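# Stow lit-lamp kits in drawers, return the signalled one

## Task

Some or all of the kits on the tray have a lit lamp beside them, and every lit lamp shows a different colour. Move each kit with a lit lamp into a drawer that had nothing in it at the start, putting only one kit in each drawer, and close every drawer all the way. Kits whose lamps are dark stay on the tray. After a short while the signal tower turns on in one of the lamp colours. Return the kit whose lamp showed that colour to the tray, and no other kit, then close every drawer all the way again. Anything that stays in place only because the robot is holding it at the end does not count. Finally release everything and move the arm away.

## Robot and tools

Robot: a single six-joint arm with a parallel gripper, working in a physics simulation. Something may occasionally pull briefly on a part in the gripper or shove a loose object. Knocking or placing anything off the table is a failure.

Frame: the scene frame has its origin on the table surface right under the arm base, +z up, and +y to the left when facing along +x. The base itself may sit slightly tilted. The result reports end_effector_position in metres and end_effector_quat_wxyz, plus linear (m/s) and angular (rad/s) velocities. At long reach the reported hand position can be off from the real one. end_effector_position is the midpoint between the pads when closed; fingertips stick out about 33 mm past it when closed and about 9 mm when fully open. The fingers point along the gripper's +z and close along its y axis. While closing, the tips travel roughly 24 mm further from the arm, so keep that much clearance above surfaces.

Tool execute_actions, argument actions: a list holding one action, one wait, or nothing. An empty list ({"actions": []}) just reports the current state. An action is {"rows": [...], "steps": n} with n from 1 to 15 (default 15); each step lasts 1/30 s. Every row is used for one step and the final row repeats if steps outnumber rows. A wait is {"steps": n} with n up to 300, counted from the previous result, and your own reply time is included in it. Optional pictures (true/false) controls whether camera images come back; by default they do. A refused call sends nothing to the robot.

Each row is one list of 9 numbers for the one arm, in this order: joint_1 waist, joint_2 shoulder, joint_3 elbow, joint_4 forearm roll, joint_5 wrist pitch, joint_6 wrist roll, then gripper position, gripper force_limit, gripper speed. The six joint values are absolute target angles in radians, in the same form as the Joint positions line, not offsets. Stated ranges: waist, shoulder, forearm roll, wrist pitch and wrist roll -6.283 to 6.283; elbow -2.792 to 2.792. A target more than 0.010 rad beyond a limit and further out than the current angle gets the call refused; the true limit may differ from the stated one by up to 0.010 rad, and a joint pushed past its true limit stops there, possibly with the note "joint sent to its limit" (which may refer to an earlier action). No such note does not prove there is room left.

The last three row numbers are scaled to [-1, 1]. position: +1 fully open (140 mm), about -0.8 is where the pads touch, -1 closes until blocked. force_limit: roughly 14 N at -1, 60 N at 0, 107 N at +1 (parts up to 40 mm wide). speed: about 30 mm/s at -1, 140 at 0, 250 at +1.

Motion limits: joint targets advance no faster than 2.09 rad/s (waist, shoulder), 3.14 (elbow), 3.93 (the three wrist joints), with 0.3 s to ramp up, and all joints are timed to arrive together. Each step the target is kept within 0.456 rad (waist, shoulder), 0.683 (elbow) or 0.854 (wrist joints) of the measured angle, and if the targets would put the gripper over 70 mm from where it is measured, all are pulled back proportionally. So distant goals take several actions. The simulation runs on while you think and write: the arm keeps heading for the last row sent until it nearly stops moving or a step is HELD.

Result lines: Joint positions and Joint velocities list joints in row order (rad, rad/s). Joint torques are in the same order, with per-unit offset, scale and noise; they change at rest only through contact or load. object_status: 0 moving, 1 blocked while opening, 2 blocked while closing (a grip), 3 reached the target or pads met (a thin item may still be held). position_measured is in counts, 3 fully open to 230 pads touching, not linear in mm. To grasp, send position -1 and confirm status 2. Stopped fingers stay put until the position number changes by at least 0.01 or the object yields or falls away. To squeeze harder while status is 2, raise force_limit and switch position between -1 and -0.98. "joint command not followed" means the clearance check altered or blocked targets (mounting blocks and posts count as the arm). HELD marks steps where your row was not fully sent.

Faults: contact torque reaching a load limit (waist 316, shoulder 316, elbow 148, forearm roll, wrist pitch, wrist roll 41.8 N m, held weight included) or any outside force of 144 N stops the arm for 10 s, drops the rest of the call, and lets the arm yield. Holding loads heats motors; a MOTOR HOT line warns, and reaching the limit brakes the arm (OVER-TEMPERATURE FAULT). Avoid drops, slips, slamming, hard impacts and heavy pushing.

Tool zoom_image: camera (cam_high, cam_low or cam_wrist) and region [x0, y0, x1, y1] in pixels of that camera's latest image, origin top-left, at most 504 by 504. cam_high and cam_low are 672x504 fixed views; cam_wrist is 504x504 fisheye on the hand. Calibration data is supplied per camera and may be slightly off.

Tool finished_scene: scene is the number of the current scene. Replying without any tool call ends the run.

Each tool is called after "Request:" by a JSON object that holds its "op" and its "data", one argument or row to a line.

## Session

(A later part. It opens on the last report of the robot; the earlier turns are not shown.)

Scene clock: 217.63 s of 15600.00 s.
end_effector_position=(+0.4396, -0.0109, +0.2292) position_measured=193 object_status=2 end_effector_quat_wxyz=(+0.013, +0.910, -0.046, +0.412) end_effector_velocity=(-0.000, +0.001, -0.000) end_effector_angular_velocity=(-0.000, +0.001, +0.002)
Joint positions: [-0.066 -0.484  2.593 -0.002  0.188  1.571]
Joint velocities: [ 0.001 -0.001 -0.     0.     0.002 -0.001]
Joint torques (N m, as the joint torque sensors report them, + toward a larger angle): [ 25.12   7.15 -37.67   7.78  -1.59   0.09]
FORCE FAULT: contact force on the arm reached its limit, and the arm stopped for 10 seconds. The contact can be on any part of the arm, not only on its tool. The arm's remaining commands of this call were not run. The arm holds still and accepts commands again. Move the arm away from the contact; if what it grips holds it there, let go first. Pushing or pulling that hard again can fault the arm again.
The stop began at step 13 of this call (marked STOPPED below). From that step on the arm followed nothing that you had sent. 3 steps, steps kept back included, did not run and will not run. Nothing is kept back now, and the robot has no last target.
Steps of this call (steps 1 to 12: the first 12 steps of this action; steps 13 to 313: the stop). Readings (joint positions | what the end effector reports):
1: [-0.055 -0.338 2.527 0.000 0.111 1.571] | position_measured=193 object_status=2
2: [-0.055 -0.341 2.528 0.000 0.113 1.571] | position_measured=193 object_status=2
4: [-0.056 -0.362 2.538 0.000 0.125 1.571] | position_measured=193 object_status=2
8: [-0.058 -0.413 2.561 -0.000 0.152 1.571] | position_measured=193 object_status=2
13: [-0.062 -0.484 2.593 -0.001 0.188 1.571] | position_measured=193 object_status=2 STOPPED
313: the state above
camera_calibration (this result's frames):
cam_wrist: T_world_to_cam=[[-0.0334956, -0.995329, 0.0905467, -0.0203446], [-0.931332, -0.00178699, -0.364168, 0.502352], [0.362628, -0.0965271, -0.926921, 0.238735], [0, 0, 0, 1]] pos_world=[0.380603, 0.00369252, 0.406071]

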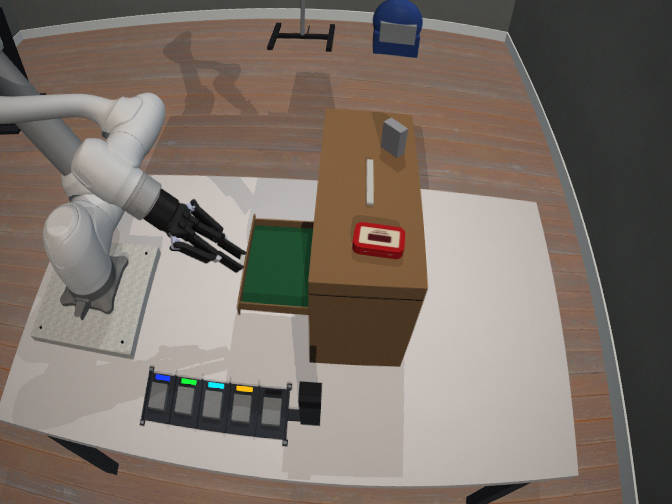

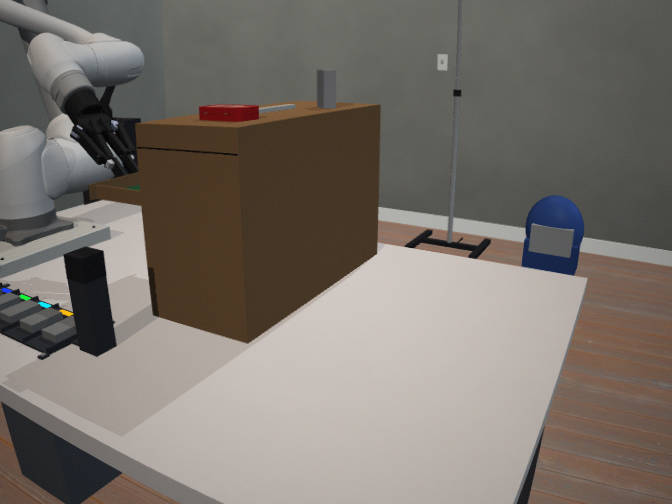

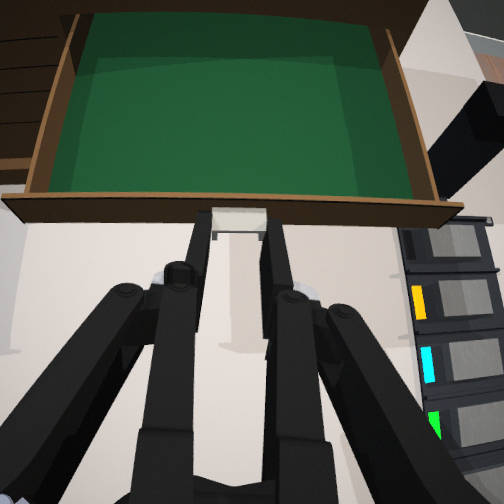

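Request:
{"op": "execute_actions", "data": {
  "actions": [
    {"rows":[[-0.064,-0.484,2.593,0,0.188,1.571,0.2,0,0],[-0.064,-0.484,2.593,0,0.188,1.571,0.2,0,0],[-0.064,-0.484,2.593,0,0.188,1.571,0.2,0,0],[-0.064,-0.484,2.593,0,0.188,1.571,0.2,0,0],[-0.064,-0.484,2.593,0,0.188,1.571,0.2,0,0],[-0.064,-0.484,2.593,0,0.188,1.571,0.2,0,0],[-0.064,-0.484,2.593,0,0.188,1.571,0.2,0,0],[-0.064,-0.484,2.593,0,0.188,1.571,0.2,0,0],[-0.064,-0.62,2.45,0,0.47,1.0,0.2,0,0]],"steps":15}
  ],
  "pictures": false
}}

Request:
{"op": "execute_actions", "data": {
  "actions": [
    {"steps":12}
  ],
  "pictures": false
}}

Request:
{"op": "execute_actions", "data": {
  "actions": [
    {"rows":[[-0.623,-0.2,2.2,0,0.95,-0.623,0.2,0,0]],"steps":15}
  ],
  "pictures": false
}}

Request:
{"op": "execute_actions", "data": {
  "actions": [
    {"steps":10}
  ],
  "pictures": false
}}

Request:
{"op": "execute_actions", "data": {
  "actions": [
    {"rows":[[-0.623,0.221,1.996,0,0.925,-0.623,0.2,0,0]],"steps":15}
  ],
  "pictures": false
}}

Request:
{"op": "execute_actions", "data": {
  "actions": [
    {"steps":12}
  ]
}}

Scene clock: 234.30 s of 15600.00 s.
end_effector_position=(+0.4385, -0.0104, +0.2706) position_measured=104 object_status=0 end_effector_quat_wxyz=(+0.062, +0.909, +0.065, +0.407) end_effector_velocity=(-0.037, -0.003, +0.414) end_effector_angular_velocity=(-1.753, +0.132, +1.545)
Joint positions: [-0.064 -0.542  2.532 -0.     0.308  1.327]
Joint velocities: [-0.001 -0.565 -0.595  0.001  1.151 -2.342]
Joint torques (N m, as the joint torque sensors report them, + toward a larger angle): [  0.54  -2.32 -45.82   5.26  -2.39   0.1 ]
Steps of this call (steps 1 to 90: nothing new was sent; then 13.17 s passed at rest; steps 91 to 105: all 15 steps of this action). Readings (joint positions | what the end effector reports):
91: [-0.066 -0.484 2.593 -0.002 0.188 1.571] | position_measured=193 object_status=0
92: [-0.066 -0.484 2.593 -0.002 0.188 1.571] | position_measured=193 object_status=0
94: [-0.064 -0.484 2.593 -0.000 0.188 1.571] | position_measured=175 object_status=0
98: [-0.064 -0.484 2.593 -0.000 0.188 1.571] | position_measured=145 object_status=0
105: the state above

Scene clock: 234.70 s of 15600.00 s.
end_effector_position=(+0.4271, -0.0102, +0.3277) position_measured=104 object_status=3 end_effector_quat_wxyz=(+0.127, +0.886, +0.212, +0.391) end_effector_velocity=(+0.000, -0.000, +0.002) end_effector_angular_velocity=(-0.001, -0.004, -0.001)
Joint positions: [-0.064 -0.62   2.45   0.     0.47   1.   ]
Joint velocities: [-0.001 -0.002 -0.001 -0.     0.     0.   ]
Joint torques (N m, as the joint torque sensors report them, + toward a larger angle): [ -1.52  15.93 -40.88   4.38  -1.92   0.12]
Steps of this call (steps 1 to 12: the robot went on to your last target). Readings (joint positions | what the end effector reports):
1: [-0.064 -0.561 2.512 0.000 0.347 1.249] | position_measured=104 object_status=0
2: [-0.064 -0.578 2.494 0.000 0.383 1.176] | position_measured=104 object_status=0
4: [-0.064 -0.605 2.466 0.000 0.438 1.065] | position_measured=104 object_status=3
8: [-0.064 -0.620 2.450 0.000 0.470 1.000] | position_measured=104 object_status=3
12: the state above

Scene clock: 235.20 s of 15600.00 s.
end_effector_position=(+0.4151, -0.1649, +0.2628) position_measured=104 object_status=3 end_effector_quat_wxyz=(+0.157, +0.882, +0.423, +0.136) end_effector_velocity=(-0.107, -0.325, -0.119) end_effector_angular_velocity=(-0.569, +1.172, +1.543)
Joint positions: [-0.417 -0.346  2.287  0.     0.783  0.227]
Joint velocities: [-0.767  0.542 -0.322 -0.     0.617 -2.512]
Joint torques (N m, as the joint torque sensors report them, + toward a larger angle): [ -0.01  -8.86 -37.76   4.07  -0.92   0.17]
Steps of this call (steps 1 to 15: all 15 steps of this action). Readings (joint positions | what the end effector reports):
1: [-0.064 -0.620 2.450 0.000 0.470 1.000] | position_measured=104 object_status=3
2: [-0.067 -0.618 2.449 0.000 0.473 0.994] | position_measured=104 object_status=3
4: [-0.094 -0.592 2.433 0.000 0.503 0.942] | position_measured=104 object_status=3
8: [-0.216 -0.488 2.372 0.000 0.620 0.715] | position_measured=104 object_status=3
15: the state above

Scene clock: 235.53 s of 15600.00 s.
end_effector_position=(+0.3775, -0.2450, +0.2338) position_measured=104 object_status=3 end_effector_quat_wxyz=(+0.096, +0.724, +0.683, +0.025) end_effector_velocity=(-0.050, -0.081, -0.029) end_effector_angular_velocity=(-0.008, +0.286, +0.678)
Joint positions: [-0.615 -0.206  2.203  0.     0.943 -0.589]
Joint velocities: [-0.214  0.151 -0.09   0.     0.173 -0.906]
Joint torques (N m, as the joint torque sensors report them, + toward a larger angle): [  6.13 -33.67 -36.15   4.2   -0.48   0.09]
Steps of this call (steps 1 to 10: the robot went on to your last target). Readings (joint positions | what the end effector reports):
1: [-0.442 -0.328 2.276 0.000 0.804 0.138] | position_measured=104 object_status=3
2: [-0.467 -0.311 2.266 0.000 0.823 0.043] | position_measured=104 object_status=3
4: [-0.515 -0.277 2.246 0.000 0.862 -0.160] | position_measured=104 object_status=3
8: [-0.594 -0.221 2.212 0.000 0.926 -0.498] | position_measured=104 object_status=3
10: the state above

Scene clock: 236.03 s of 15600.00 s.
end_effector_position=(+0.4759, -0.3224, +0.1302) position_measured=104 object_status=3 end_effector_quat_wxyz=(+0.004, +0.718, +0.696, +0.009) end_effector_velocity=(+0.139, -0.103, -0.219) end_effector_angular_velocity=(+0.174, +0.227, +0.008)
Joint positions: [-0.623  0.191  2.011  0.     0.927 -0.623]
Joint velocities: [-0.003  0.615 -0.295  0.    -0.034 -0.006]
Joint torques (N m, as the joint torque sensors report them, + toward a larger angle): [  6.5  -87.21 -32.96   3.74   0.68   0.12]
Steps of this call (steps 1 to 15: all 15 steps of this action). Readings (joint positions | what the end effector reports):
1: [-0.620 -0.202 2.201 0.000 0.948 -0.612] | position_measured=104 object_status=3
2: [-0.622 -0.197 2.198 0.000 0.949 -0.621] | position_measured=104 object_status=3
4: [-0.622 -0.165 2.182 0.000 0.948 -0.620] | position_measured=104 object_status=3
8: [-0.622 -0.029 2.117 0.000 0.939 -0.620] | position_measured=104 object_status=3
15: the state above

Scene clock: 236.43 s of 15600.00 s.
end_effector_position=(+0.4826, -0.3275, +0.1196) position_measured=104 object_status=3 end_effector_quat_wxyz=(-0.003, +0.718, +0.696, +0.008) end_effector_velocity=(+0.000, +0.000, -0.000) end_effector_angular_velocity=(+0.000, -0.000, +0.001)
Joint positions: [-0.623  0.221  1.996  0.     0.925 -0.623]
Joint velocities: [ 0.001  0.001 -0.     0.    -0.    -0.   ]
Joint torques (N m, as the joint torque sensors report them, + toward a larger angle): [ -0.88 -56.55 -33.14   3.64   0.18   0.07]
Steps of this call (steps 1 to 12: the robot went on to your last target). Readings (joint positions | what the end effector reports):
1: [-0.623 0.208 2.002 0.000 0.926 -0.623] | position_measured=104 object_status=3
2: [-0.623 0.218 1.998 0.000 0.925 -0.623] | position_measured=104 object_status=3
4: [-0.623 0.221 1.996 0.000 0.925 -0.623] | position_measured=104 object_status=3
8: [-0.623 0.221 1.996 0.000 0.925 -0.623] | position_measured=104 object_status=3
12: the state above
camera_calibration (this result's frames):
cam_wrist: T_world_to_cam=[[0.995569, 0.0885086, 0.0317454, -0.458749], [0.0653072, -0.89376, 0.443766, -0.367802], [0.0676499, -0.439727, -0.89558, 0.117216], [0, 0, 0, 1]] pos_world=[0.472807, -0.236581, 0.282758]

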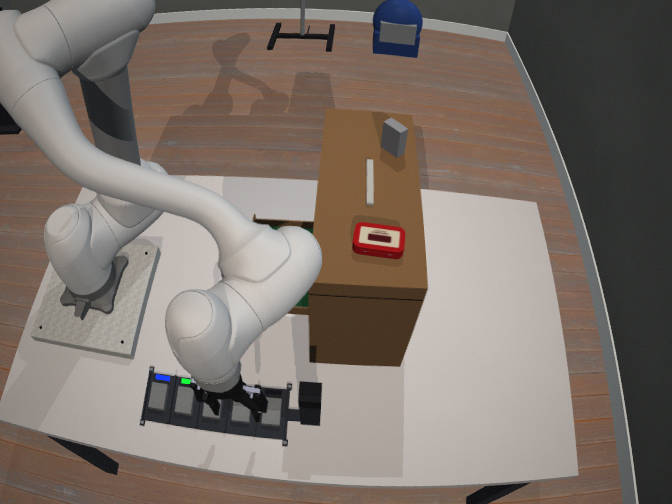

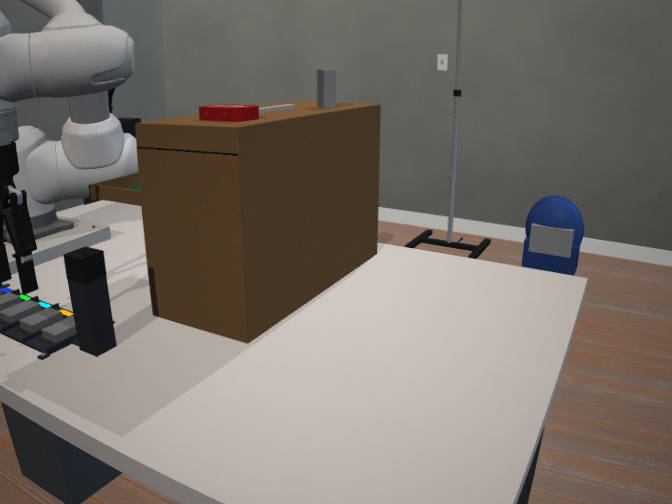

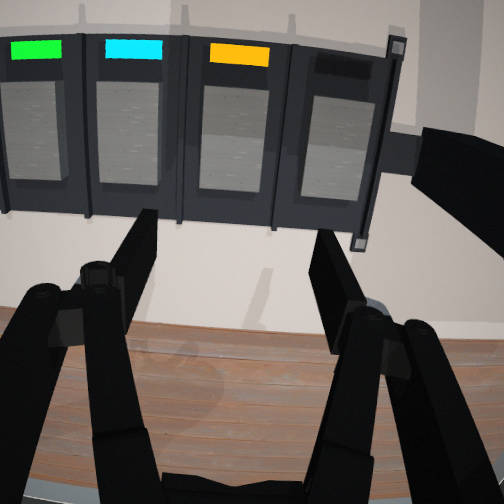

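Request:
{"op": "execute_actions", "data": {
  "actions": [
    {"rows":[[-0.565,0.242,2.086,0,0.814,-0.565,-0.05,0,0]],"steps":15}
  ],
  "pictures": false
}}

Request:
{"op": "execute_actions", "data": {
  "actions": [
    {"steps":8}
  ]
}}

Scene clock: 243.80 s of 15600.00 s.
end_effector_position=(+0.4784, -0.2830, +0.0698) position_measured=135 object_status=3 end_effector_quat_wxyz=(-0.003, +0.718, +0.696, +0.008) end_effector_velocity=(-0.001, -0.000, +0.000) end_effector_angular_velocity=(+0.000, +0.001, -0.001)
Joint positions: [-0.565  0.242  2.086 -0.     0.814 -0.565]
Joint velocities: [-0.001 -0.     0.    -0.     0.001 -0.001]
Joint torques (N m, as the joint torque sensors report them, + toward a larger angle): [ -0.36 -55.46 -30.11   3.33   0.11   0.18]
Steps of this call (steps 1 to 30: the robot went on to your last target; steps 31 to 90: nothing new was sent; then 3.87 s passed at rest; steps 91 to 105: all 15 steps of this action). Readings (joint positions | what the end effector reports):
91: [-0.623 0.221 1.996 -0.000 0.925 -0.623] | position_measured=104 object_status=0
92: [-0.620 0.222 2.000 -0.000 0.919 -0.620] | position_measured=106 object_status=0
94: [-0.594 0.231 2.040 -0.000 0.869 -0.594] | position_measured=121 object_status=0
98: [-0.565 0.242 2.086 -0.000 0.814 -0.565] | position_measured=135 object_status=0
105: the state above

Scene clock: 244.07 s of 15600.00 s.
end_effector_position=(+0.4785, -0.2829, +0.0698) position_measured=135 object_status=3 end_effector_quat_wxyz=(-0.003, +0.718, +0.696, +0.008) end_effector_velocity=(-0.001, -0.001, +0.000) end_effector_angular_velocity=(+0.000, -0.000, -0.002)
Joint positions: [-0.565  0.242  2.086 -0.     0.814 -0.565]
Joint velocities: [-0.002 -0.001  0.     0.     0.001 -0.   ]
Joint torques (N m, as the joint torque sensors report them, + toward a larger angle): [ -0.69 -55.05 -30.09   3.39  -0.01   0.13]
Steps of this call (steps 1 to 8: the robot went on to your last target). Readings (joint positions | what the end effector reports):
1: [-0.565 0.242 2.086 -0.000 0.814 -0.565] | position_measured=135 object_status=3
2: [-0.565 0.242 2.086 -0.000 0.814 -0.565] | position_measured=135 object_status=3
4: [-0.565 0.242 2.086 -0.000 0.814 -0.565] | position_measured=135 object_status=3
8: the state above
camera_calibration (this result's frames):
cam_wrist: T_world_to_cam=[[0.995568, 0.0885308, 0.0317177, -0.456973], [0.0653343, -0.893724, 0.443833, -0.305617], [0.0676398, -0.439794, -0.895548, 0.0925628], [0, 0, 0, 1]] pos_world=[0.468654, -0.191973, 0.233032]

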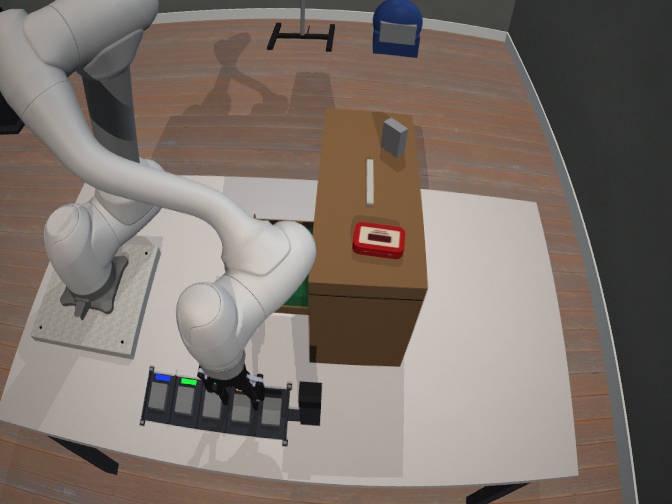

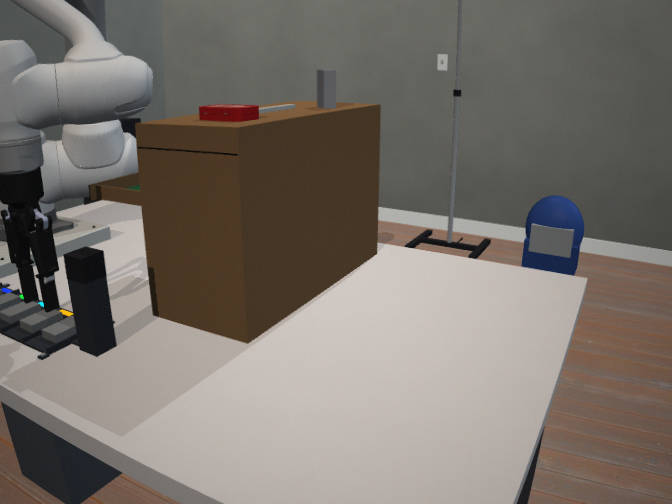

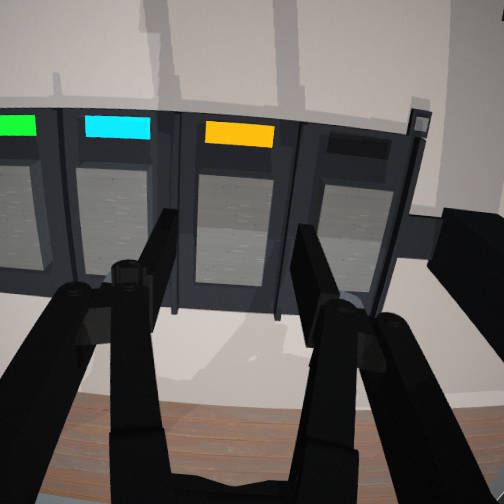

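Request:
{"op": "execute_actions", "data": {
  "actions": [
    {"rows":[[-0.57,0.25,2.092,0,0.8,-0.57,-0.18,0,0],[-0.57,0.25,2.092,0,0.8,-0.57,-0.18,0,0],[-0.57,0.25,2.092,0,0.8,-0.57,-0.18,0,0],[-0.57,0.25,2.092,0,0.8,-0.57,-0.18,0,0],[-0.57,0.256,2.1,0,0.786,-0.57,-0.18,0,0],[-0.57,0.256,2.1,0,0.786,-0.57,-0.18,0,0],[-0.57,0.256,2.1,0,0.786,-0.57,-0.18,0,0],[-0.57,0.263,2.107,0,0.772,-0.57,-0.18,0,0]],"steps":15}
  ]
}}

Request:
{"op": "zoom_image", "data": {
  "camera": "cam_low",
  "region": [0,240,130,360]
}}

Scene clock: 251.70 s of 15600.00 s.
end_effector_position=(+0.4740, -0.2827, +0.0499) position_measured=151 object_status=3 end_effector_quat_wxyz=(-0.003, +0.718, +0.696, +0.008) end_effector_velocity=(+0.000, -0.000, -0.000) end_effector_angular_velocity=(-0.001, -0.001, -0.000)
Joint positions: [-0.57   0.263  2.107  0.     0.772 -0.57 ]
Joint velocities: [ 0.    -0.     0.001 -0.    -0.002  0.001]
Joint torques (N m, as the joint torque sensors report them, + toward a larger angle): [ -0.68 -56.67 -29.22   3.24   0.11   0.11]
Steps of this call (steps 1 to 15: the robot went on to your last target; steps 16 to 90: nothing new was sent; then 4.13 s passed at rest; steps 91 to 105: all 15 steps of this action). Readings (joint positions | what the end effector reports):
91: [-0.565 0.242 2.086 0.000 0.814 -0.565] | position_measured=135 object_status=0
92: [-0.566 0.244 2.088 0.000 0.809 -0.566] | position_measured=138 object_status=0
94: [-0.569 0.250 2.092 0.000 0.801 -0.569] | position_measured=151 object_status=0
98: [-0.570 0.256 2.100 0.000 0.787 -0.570] | position_measured=151 object_status=0
105: the state above
camera_calibration (this result's frames):
cam_wrist: T_world_to_cam=[[0.995569, 0.0884883, 0.0318014, -0.451964], [0.065264, -0.89376, 0.443772, -0.296289], [0.0676914, -0.43973, -0.895575, 0.0750317], [0, 0, 0, 1]] pos_world=[0.46422, -0.191824, 0.213054]

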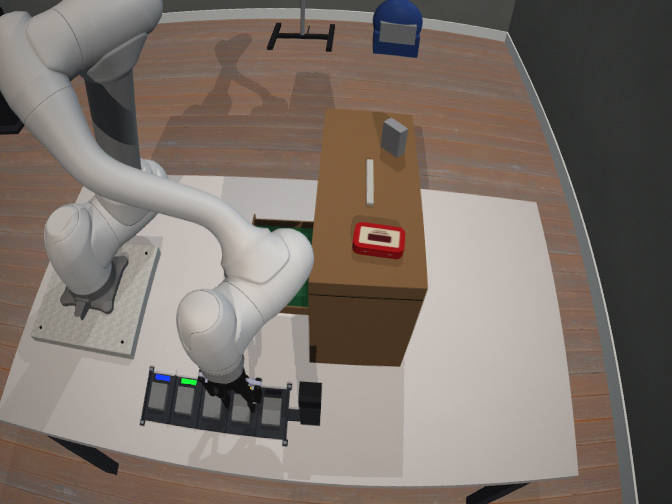

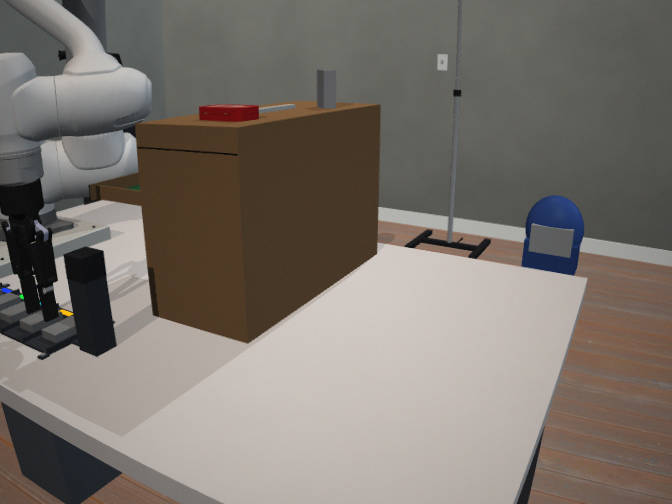

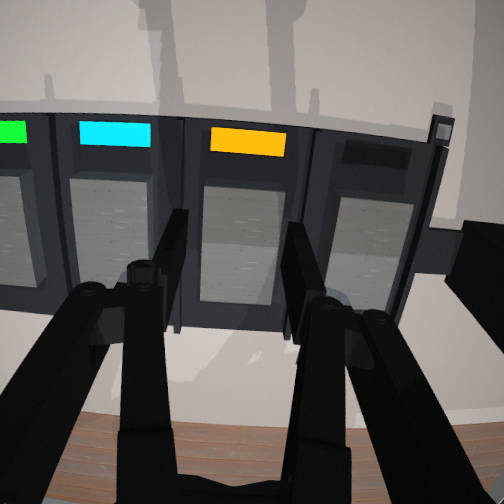

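Region (0, 240, 130, 360) of cam_low's 672x504 image, scaled by 3.877, with more detail than that image has; it fills the top 465 rows of this view, and the rest is white.

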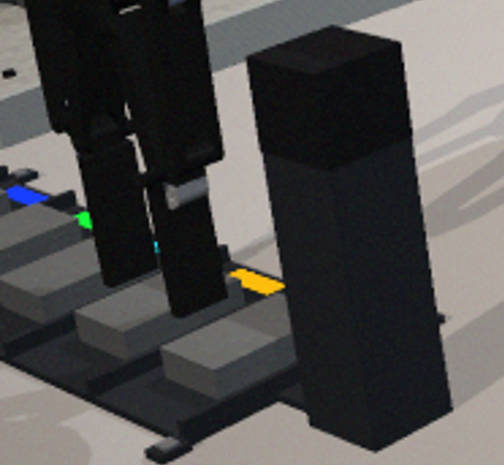

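Request:
{"op": "execute_actions", "data": {
  "actions": [
    {"rows":[[-0.593,0.274,2.092,0,0.78,-0.593,-0.18,0,0],[-0.593,0.274,2.092,0,0.78,-0.593,-0.18,0,0],[-0.593,0.274,2.092,0,0.78,-0.593,-0.18,0,0],[-0.593,0.274,2.092,0,0.78,-0.593,-0.18,0,0],[-0.593,0.274,2.092,0,0.78,-0.593,-0.18,0,0],[-0.593,0.28,2.095,0,0.768,-0.593,-0.18,0,0],[-0.593,0.28,2.095,0,0.768,-0.593,-0.18,0,0],[-0.593,0.287,2.099,0,0.756,-0.593,-0.18,0,0],[-0.593,0.287,2.099,0,0.756,-0.593,-0.18,0,0],[-0.593,0.287,2.099,0,0.756,-0.593,-0.18,0,0],[-0.593,0.287,2.099,0,0.756,-0.593,-1,0,0]],"steps":15}
  ],
  "pictures": false
}}

Request:
{"op": "execute_actions", "data": {
  "actions": [
    {"steps":10}
  ]
}}

Scene clock: 270.63 s of 15600.00 s.
end_effector_position=(+0.4742, -0.2984, +0.0439) position_measured=151 object_status=3 end_effector_quat_wxyz=(-0.003, +0.718, +0.696, +0.008) end_effector_velocity=(+0.001, -0.000, +0.001) end_effector_angular_velocity=(-0.002, -0.002, +0.002)
Joint positions: [-0.593  0.281  2.095 -0.     0.765 -0.593]
Joint velocities: [ 0.001 -0.002  0.    -0.    -0.002 -0.001]
Joint torques (N m, as the joint torque sensors report them, + toward a larger angle): [ -2.39 -47.02 -28.49   2.49  -4.67  -0.2 ]
FORCE FAULT: contact force on the arm reached its limit, and the arm stopped for 10 seconds. The contact can be on any part of the arm, not only on its tool. The arm's remaining commands of this call were not run. The arm holds still and accepts commands again. Move the arm away from the contact; if what it grips holds it there, let go first. Pushing or pulling that hard again can fault the arm again.
The stop began at step 101 of this call (marked STOPPED below). From that step on the arm followed nothing that you had sent. 5 steps, steps kept back included, did not run and will not run. Nothing is kept back now, and the robot has no last target.
Steps of this call (steps 1 to 15: the robot went on to your last target; steps 16 to 90: nothing new was sent; then 5.57 s passed at rest; steps 91 to 100: the first 10 steps of this action; steps 101 to 401: the stop). Readings (joint positions | what the end effector reports):
91: [-0.570 0.263 2.107 -0.000 0.772 -0.570] | position_measured=151 object_status=3
92: [-0.573 0.264 2.106 -0.000 0.772 -0.573] | position_measured=151 object_status=3
94: [-0.590 0.273 2.094 -0.000 0.778 -0.590] | position_measured=151 object_status=3
98: [-0.593 0.279 2.094 -0.000 0.771 -0.593] | position_measured=151 object_status=3
101: [-0.593 0.282 2.095 -0.000 0.765 -0.593] | position_measured=151 object_status=3 STOPPED
401: the state above

Scene clock: 270.67 s of 15600.00 s.
end_effector_position=(+0.4742, -0.2984, +0.0439) position_measured=151 object_status=3 end_effector_quat_wxyz=(-0.003, +0.718, +0.696, +0.008) end_effector_velocity=(-0.000, +0.000, -0.001) end_effector_angular_velocity=(+0.000, +0.001, +0.001)
Joint positions: [-0.593  0.281  2.095 -0.     0.765 -0.593]
Joint velocities: [ 0.     0.001  0.    -0.     0.    -0.   ]
Joint torques (N m, as the joint torque sensors report them, + toward a larger angle): [ -2.31 -47.73 -28.42   2.37  -4.68  -0.36]
A stop began in an earlier call of the same reply, so what this call sent did not run. Send another action.
Steps of this call (step 1: nothing new was sent). Readings (joint positions | what the end effector reports):
1: the state above
camera_calibration (this result's frames):
cam_wrist: T_world_to_cam=[[0.995566, 0.0885684, 0.0316791, -0.450482], [0.0653841, -0.893714, 0.443847, -0.307689], [0.0676228, -0.439808, -0.895543, 0.0627997], [0, 0, 0, 1]] pos_world=[0.464356, -0.207468, 0.207078]

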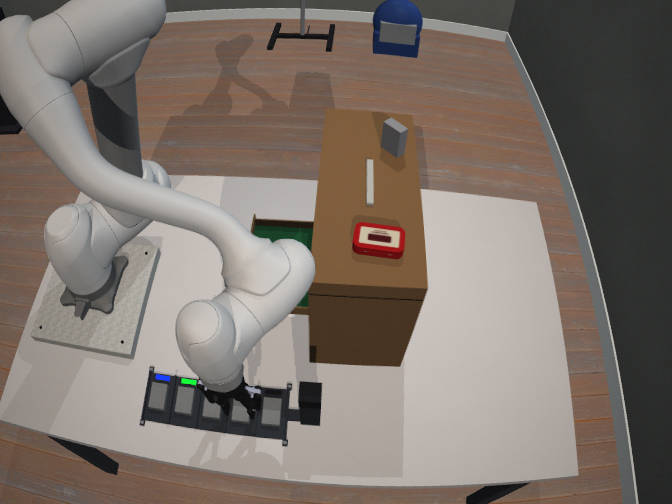

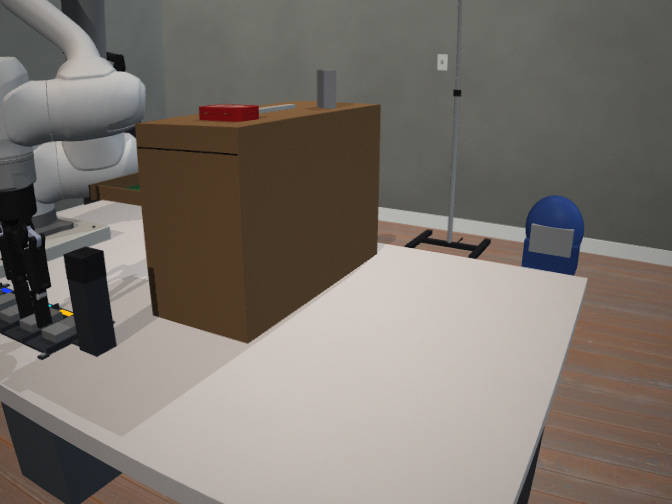

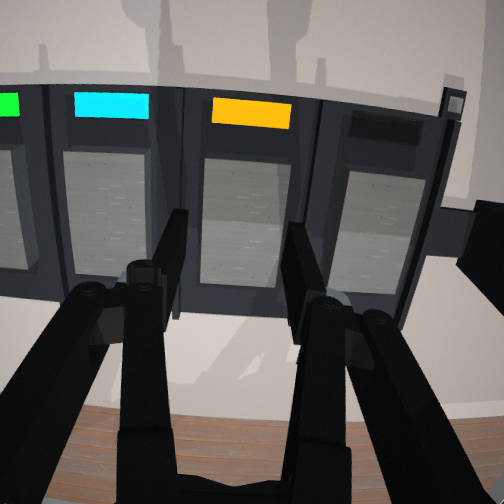

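Request:
{"op": "execute_actions", "data": {
  "actions": [
    {"rows":[[-0.593,0.275,2.092,0,0.778,-0.593,-0.18,0,0],[-0.593,0.275,2.092,0,0.778,-0.593,-0.18,0,0],[-0.593,0.275,2.092,0,0.778,-0.593,-0.18,0,0],[-0.593,0.275,2.092,0,0.778,-0.593,-0.18,0,0],[-0.593,0.275,2.092,0,0.778,-0.593,-1,0,-0.5]],"steps":15}
  ],
  "pictures": false
}}

Request:
{"op": "execute_actions", "data": {
  "actions": [
    {"steps":10}
  ],
  "pictures": false
}}

Request:
{"op": "execute_actions", "data": {
  "actions": [
    {"rows":[[-0.593,0.1,2.1,0,0.94,-0.593,-1,0,-0.5]],"steps":15}
  ]
}}

Scene clock: 276.63 s of 15600.00 s.
end_effector_position=(+0.4734, -0.2979, +0.0488) position_measured=175 object_status=0 end_effector_quat_wxyz=(-0.004, +0.718, +0.696, +0.008) end_effector_velocity=(-0.000, +0.000, +0.000) end_effector_angular_velocity=(-0.000, +0.000, -0.000)
Joint positions: [-0.593  0.275  2.092 -0.     0.778 -0.593]
Joint velocities: [ 0.    -0.001 -0.    -0.     0.001  0.001]
Joint torques (N m, as the joint torque sensors report them, + toward a larger angle): [  0.82 -48.96 -26.58   3.57  -1.91   0.13]
Steps of this call (steps 1 to 90: nothing new was sent; then 2.47 s passed at rest; steps 91 to 105: all 15 steps of this action). Readings (joint positions | what the end effector reports):
91: [-0.593 0.281 2.095 -0.000 0.765 -0.593] | position_measured=151 object_status=3
92: [-0.593 0.280 2.094 -0.000 0.769 -0.593] | position_measured=151 object_status=3
94: [-0.593 0.275 2.092 -0.000 0.777 -0.593] | position_measured=151 object_status=3
98: [-0.593 0.275 2.092 -0.000 0.778 -0.593] | position_measured=162 object_status=0
105: the state above

Scene clock: 276.97 s of 15600.00 s.
end_effector_position=(+0.4734, -0.2979, +0.0488) position_measured=175 object_status=2 end_effector_quat_wxyz=(-0.004, +0.718, +0.696, +0.008) end_effector_velocity=(+0.001, -0.000, +0.000) end_effector_angular_velocity=(-0.001, -0.002, +0.001)
Joint positions: [-0.593  0.275  2.092 -0.     0.778 -0.593]
Joint velocities: [ 0.001  0.    -0.     0.    -0.002 -0.001]
Joint torques (N m, as the joint torque sensors report them, + toward a larger angle): [  0.08 -48.08 -26.18   3.62  -1.96   0.13]
Steps of this call (steps 1 to 10: the robot went on to your last target). Readings (joint positions | what the end effector reports):
1: [-0.593 0.275 2.092 -0.000 0.778 -0.593] | position_measured=175 object_status=0
2: [-0.593 0.275 2.092 -0.000 0.778 -0.593] | position_measured=175 object_status=0
4: [-0.593 0.275 2.092 -0.000 0.778 -0.593] | position_measured=175 object_status=2
8: [-0.593 0.275 2.092 -0.000 0.778 -0.593] | position_measured=175 object_status=2
10: the state above

Scene clock: 277.47 s of 15600.00 s.
end_effector_position=(+0.4370, -0.2736, +0.1394) position_measured=176 object_status=2 end_effector_quat_wxyz=(-0.002, +0.718, +0.696, +0.008) end_effector_velocity=(-0.000, -0.000, +0.001) end_effector_angular_velocity=(-0.000, -0.001, -0.000)
Joint positions: [-0.593  0.1    2.1    0.     0.94  -0.593]
Joint velocities: [-0.    -0.001  0.     0.001  0.    -0.001]
Joint torques (N m, as the joint torque sensors report them, + toward a larger angle): [ -1.04 -44.43 -32.38   3.64   0.14   0.24]
Steps of this call (steps 1 to 15: all 15 steps of this action). Readings (joint positions | what the end effector reports):
1: [-0.593 0.275 2.092 -0.000 0.778 -0.593] | position_measured=175 object_status=2
2: [-0.593 0.272 2.092 -0.000 0.780 -0.593] | position_measured=175 object_status=2
4: [-0.593 0.245 2.093 -0.000 0.806 -0.593] | position_measured=176 object_status=2
8: [-0.593 0.136 2.098 0.000 0.906 -0.593] | position_measured=176 object_status=2
15: the state above
camera_calibration (this result's frames):
cam_wrist: T_world_to_cam=[[0.995535, 0.0884673, 0.0329173, -0.418879], [0.0646875, -0.893377, 0.444627, -0.325191], [0.0687425, -0.440512, -0.895111, 0.160992], [0, 0, 0, 1]] pos_world=[0.426978, -0.182542, 0.302483]

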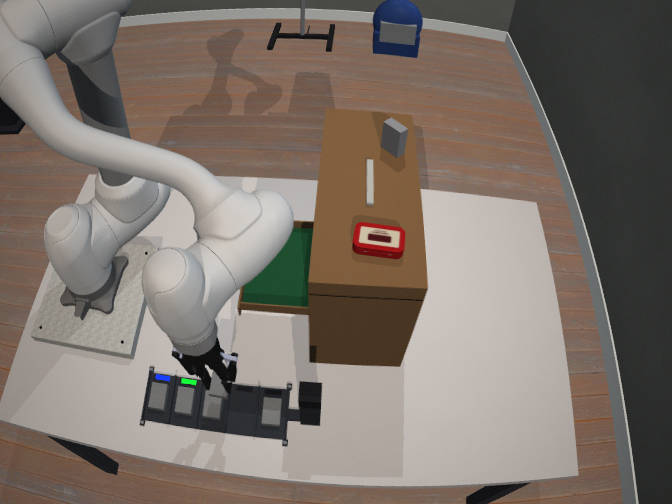

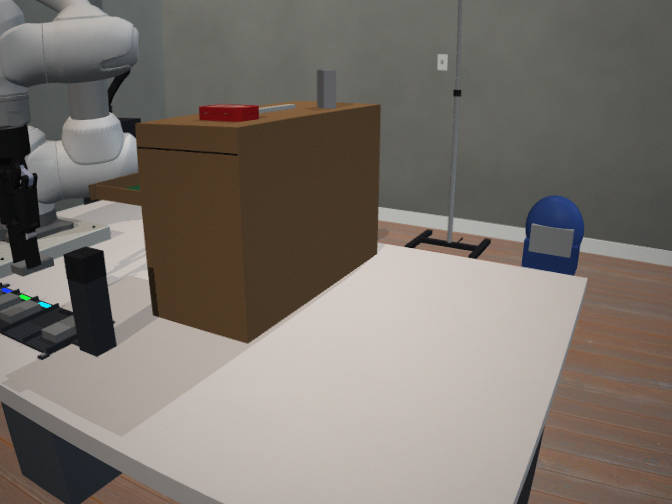

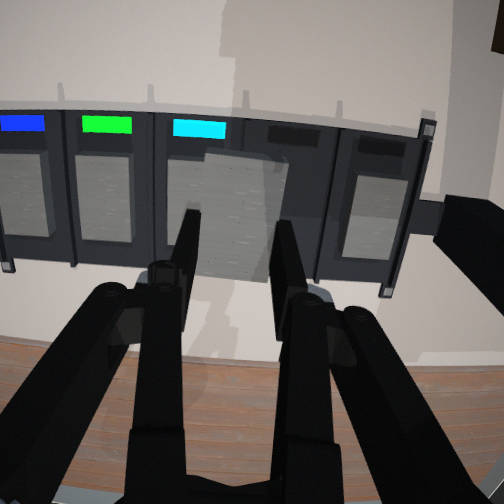

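Request:
{"op": "execute_actions", "data": {
  "actions": [
    {"rows":[[-0.593,-0.1,1.9,0,1.34,-1.2,-1,0,-0.5]],"steps":15}
  ],
  "pictures": false
}}

Request:
{"op": "execute_actions", "data": {
  "actions": [
    {"rows":[[-0.055,-0.03,1.86,0,1.31,-1.626,-1,0,-0.5]],"steps":15}
  ],
  "pictures": false
}}

Request:
{"op": "execute_actions", "data": {
  "actions": [
    {"steps":8}
  ],
  "pictures": false
}}

Request:
{"op": "execute_actions", "data": {
  "actions": [
    {"rows":[[-0.055,0.056,1.826,0,1.26,-1.626,-1,0,-0.5]],"steps":15}
  ]
}}

Scene clock: 288.47 s of 15600.00 s.
end_effector_position=(+0.4136, -0.2608, +0.3296) position_measured=176 object_status=2 end_effector_quat_wxyz=(+0.001, +0.493, +0.870, +0.008) end_effector_velocity=(-0.080, +0.051, +0.304) end_effector_angular_velocity=(-0.017, -0.024, +0.879)
Joint positions: [-0.593 -0.088  1.912 -0.     1.316 -1.164]
Joint velocities: [ 0.    -0.296 -0.294  0.     0.576 -0.88 ]
Joint torques (N m, as the joint torque sensors report them, + toward a larger angle): [ -4.53  -7.59 -28.46   3.14   0.34   0.29]
Steps of this call (steps 1 to 15: the robot went on to your last target; steps 16 to 90: nothing new was sent; then 7.50 s passed at rest; steps 91 to 105: all 15 steps of this action). Readings (joint positions | what the end effector reports):
91: [-0.593 0.100 2.100 -0.000 0.940 -0.593] | position_measured=176 object_status=2
92: [-0.593 0.098 2.098 -0.000 0.944 -0.599] | position_measured=176 object_status=2
94: [-0.593 0.081 2.081 -0.000 0.978 -0.651] | position_measured=176 object_status=2
98: [-0.593 0.016 2.016 -0.000 1.109 -0.849] | position_measured=176 object_status=2
105: the state above

Scene clock: 288.97 s of 15600.00 s.
end_effector_position=(+0.4997, -0.1040, +0.3358) position_measured=176 object_status=2 end_effector_quat_wxyz=(+0.004, +0.166, +0.986, +0.008) end_effector_velocity=(+0.142, +0.425, -0.015) end_effector_angular_velocity=(-0.011, -0.011, +1.495)
Joint positions: [-0.233 -0.052  1.872 -0.     1.318 -1.5  ]
Joint velocities: [ 0.875  0.109 -0.061 -0.    -0.037 -0.62 ]
Joint torques (N m, as the joint torque sensors report them, + toward a larger angle): [ -0.85 -36.77 -39.81   4.51  -0.05   0.48]
Steps of this call (steps 1 to 15: all 15 steps of this action). Readings (joint positions | what the end effector reports):
1: [-0.593 -0.096 1.904 -0.000 1.331 -1.187] | position_measured=176 object_status=2
2: [-0.590 -0.099 1.900 -0.000 1.337 -1.206] | position_measured=176 object_status=2
4: [-0.562 -0.095 1.896 -0.000 1.334 -1.255] | position_measured=176 object_status=2
8: [-0.443 -0.078 1.887 -0.000 1.327 -1.351] | position_measured=176 object_status=2
15: the state above

Scene clock: 289.23 s of 15600.00 s.
end_effector_position=(+0.5209, -0.0148, +0.3327) position_measured=176 object_status=2 end_effector_quat_wxyz=(+0.005, +0.016, +1.000, +0.007) end_effector_velocity=(+0.004, +0.027, -0.001) end_effector_angular_velocity=(-0.001, -0.001, +0.089)
Joint positions: [-0.056 -0.03   1.86  -0.     1.31  -1.625]
Joint velocities: [ 0.053  0.006 -0.004 -0.    -0.002 -0.037]
Joint torques (N m, as the joint torque sensors report them, + toward a larger angle): [-16.73 -36.17 -40.24   3.83   0.25   0.  ]
Steps of this call (steps 1 to 8: the robot went on to your last target). Readings (joint positions | what the end effector reports):
1: [-0.203 -0.048 1.870 -0.000 1.316 -1.521] | position_measured=176 object_status=2
2: [-0.174 -0.045 1.868 -0.000 1.315 -1.542] | position_measured=176 object_status=2
4: [-0.116 -0.038 1.864 -0.000 1.313 -1.583] | position_measured=176 object_status=2
8: the state above

Scene clock: 289.73 s of 15600.00 s.
end_effector_position=(+0.5655, -0.0178, +0.3045) position_measured=176 object_status=2 end_effector_quat_wxyz=(+0.004, +0.015, +1.000, +0.008) end_effector_velocity=(-0.000, +0.001, -0.000) end_effector_angular_velocity=(-0.000, +0.000, +0.001)
Joint positions: [-0.055  0.056  1.826  0.     1.26  -1.626]
Joint velocities: [ 0.001  0.     0.    -0.     0.     0.   ]
Joint torques (N m, as the joint torque sensors report them, + toward a larger angle): [ -0.87 -44.7  -39.54   4.32   0.05   0.11]
Steps of this call (steps 1 to 15: all 15 steps of this action). Readings (joint positions | what the end effector reports):
1: [-0.055 -0.030 1.860 -0.000 1.310 -1.626] | position_measured=176 object_status=2
2: [-0.055 -0.027 1.859 -0.000 1.308 -1.626] | position_measured=176 object_status=2
4: [-0.055 0.000 1.848 -0.000 1.292 -1.626] | position_measured=176 object_status=2
8: [-0.055 0.056 1.826 0.000 1.260 -1.626] | position_measured=176 object_status=2
15: the state above
camera_calibration (this result's frames):
cam_wrist: T_world_to_cam=[[-0.0893463, 0.995305, 0.0372229, 0.0534101], [0.88339, 0.0619272, 0.46453, -0.630468], [0.460044, 0.0743863, -0.884775, 0.197397], [0, 0, 0, 1]] pos_world=[0.47091, -0.0287998, 0.465535]

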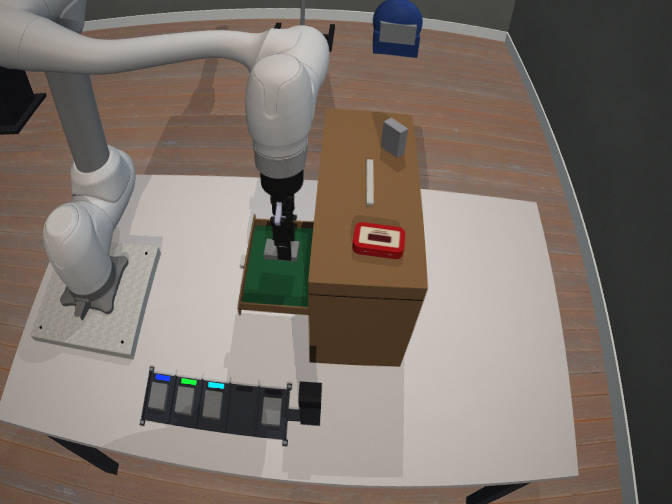

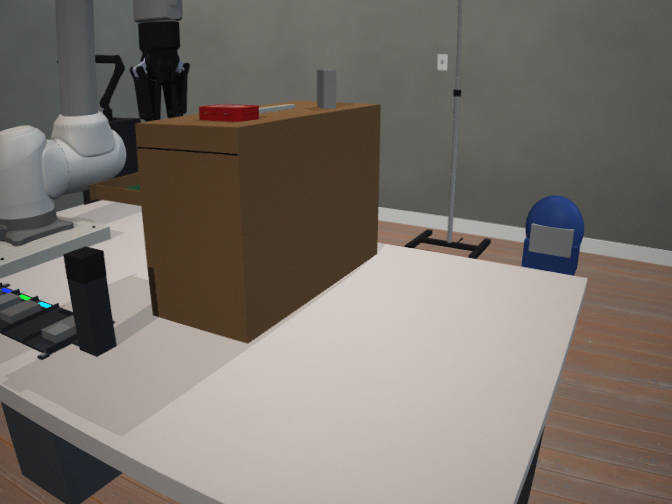

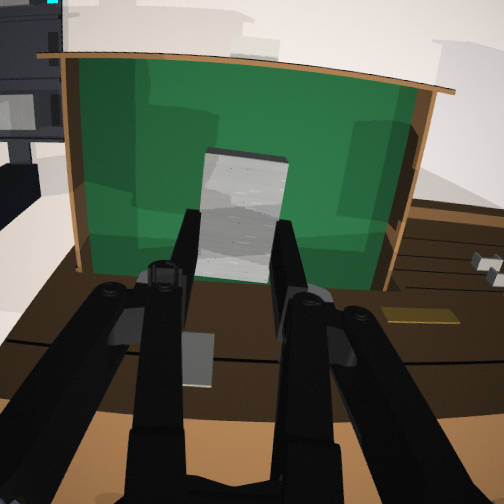

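Request:
{"op": "execute_actions", "data": {
  "actions": [
    {"rows":[[-0.055,0.06,1.866,0,1.215,-1.626,-1,0,-0.5],[-0.055,0.06,1.866,0,1.215,-1.626,-1,0,-0.5],[-0.055,0.06,1.866,0,1.215,-1.626,-1,0,-0.5],[-0.055,0.06,1.866,0,1.215,-1.626,-1,0,-0.5],[-0.055,0.07,1.906,0,1.165,-1.626,-1,0,-0.5],[-0.055,0.07,1.906,0,1.165,-1.626,-1,0,-0.5],[-0.055,0.07,1.906,0,1.165,-1.626,-1,0,-0.5],[-0.055,0.07,1.906,0,1.165,-1.626,-1,0,-0.5],[-0.055,0.074,1.913,0,1.154,-1.626,-1,0,-0.5],[-0.055,0.074,1.913,0,1.154,-1.626,-1,0,-0.5],[-0.055,0.077,1.918,0,1.146,-1.626,-1,0,-0.5]],"steps":15}
  ]
}}

Request:
{"op": "zoom_image", "data": {
  "camera": "cam_low",
  "region": [70,100,230,220]
}}

Scene clock: 299.80 s of 15600.00 s.
end_effector_position=(+0.5572, -0.0161, +0.2455) position_measured=176 object_status=2 end_effector_quat_wxyz=(+0.005, +0.015, +1.000, +0.007) end_effector_velocity=(-0.001, -0.001, -0.005) end_effector_angular_velocity=(+0.000, +0.001, -0.001)
Joint positions: [-0.055  0.076  1.917  0.     1.146 -1.626]
Joint velocities: [-0.001  0.003  0.006 -0.    -0.008 -0.   ]
Joint torques (N m, as the joint torque sensors report them, + toward a larger angle): [-1.17  0.99  4.41  3.27 -0.57  0.05]
Steps of this call (steps 1 to 15: the robot went on to your last target; steps 16 to 90: nothing new was sent; then 6.57 s passed at rest; steps 91 to 105: all 15 steps of this action). Readings (joint positions | what the end effector reports):
91: [-0.055 0.056 1.826 0.000 1.260 -1.626] | position_measured=176 object_status=2
92: [-0.055 0.056 1.830 0.000 1.255 -1.626] | position_measured=176 object_status=2
94: [-0.055 0.059 1.859 0.000 1.223 -1.626] | position_measured=176 object_status=2
98: [-0.055 0.068 1.900 0.000 1.174 -1.626] | position_measured=176 object_status=2
105: the state above
camera_calibration (this result's frames):
cam_wrist: T_world_to_cam=[[-0.0894655, 0.995309, 0.0368215, 0.0533675], [0.882311, 0.062048, 0.46656, -0.595705], [0.462087, 0.074229, -0.883723, 0.147466], [0, 0, 0, 1]] pos_world=[0.46223, -0.0271011, 0.406286]

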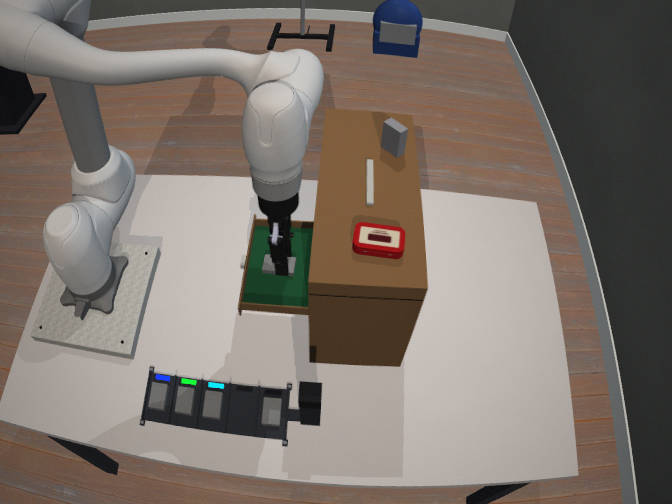

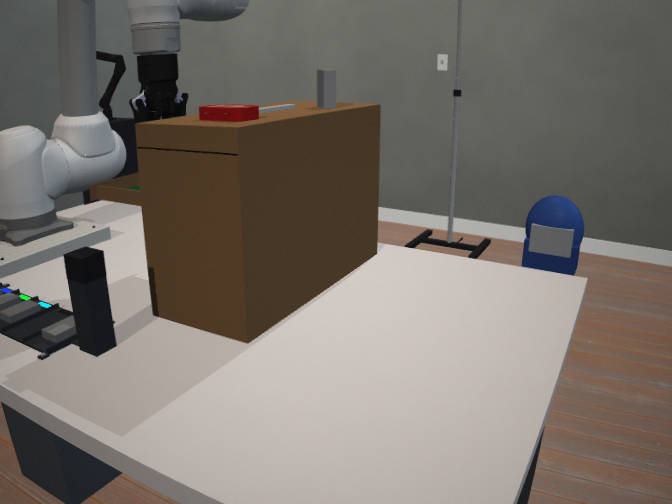

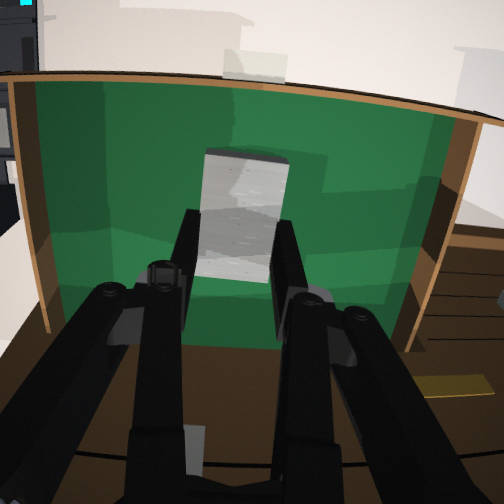

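Region (70, 100, 230, 220) of cam_low's 672x504 image, scaled by 3.150, with more detail than that image has; it fills the top 378 rows of this view, and the rest is white.

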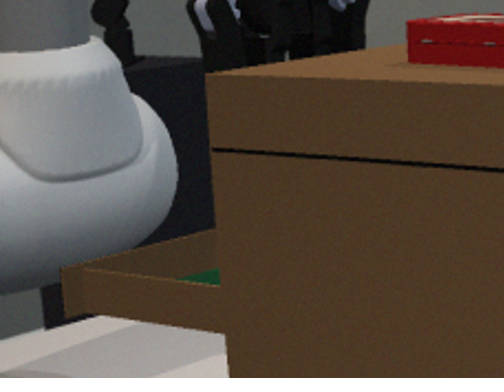

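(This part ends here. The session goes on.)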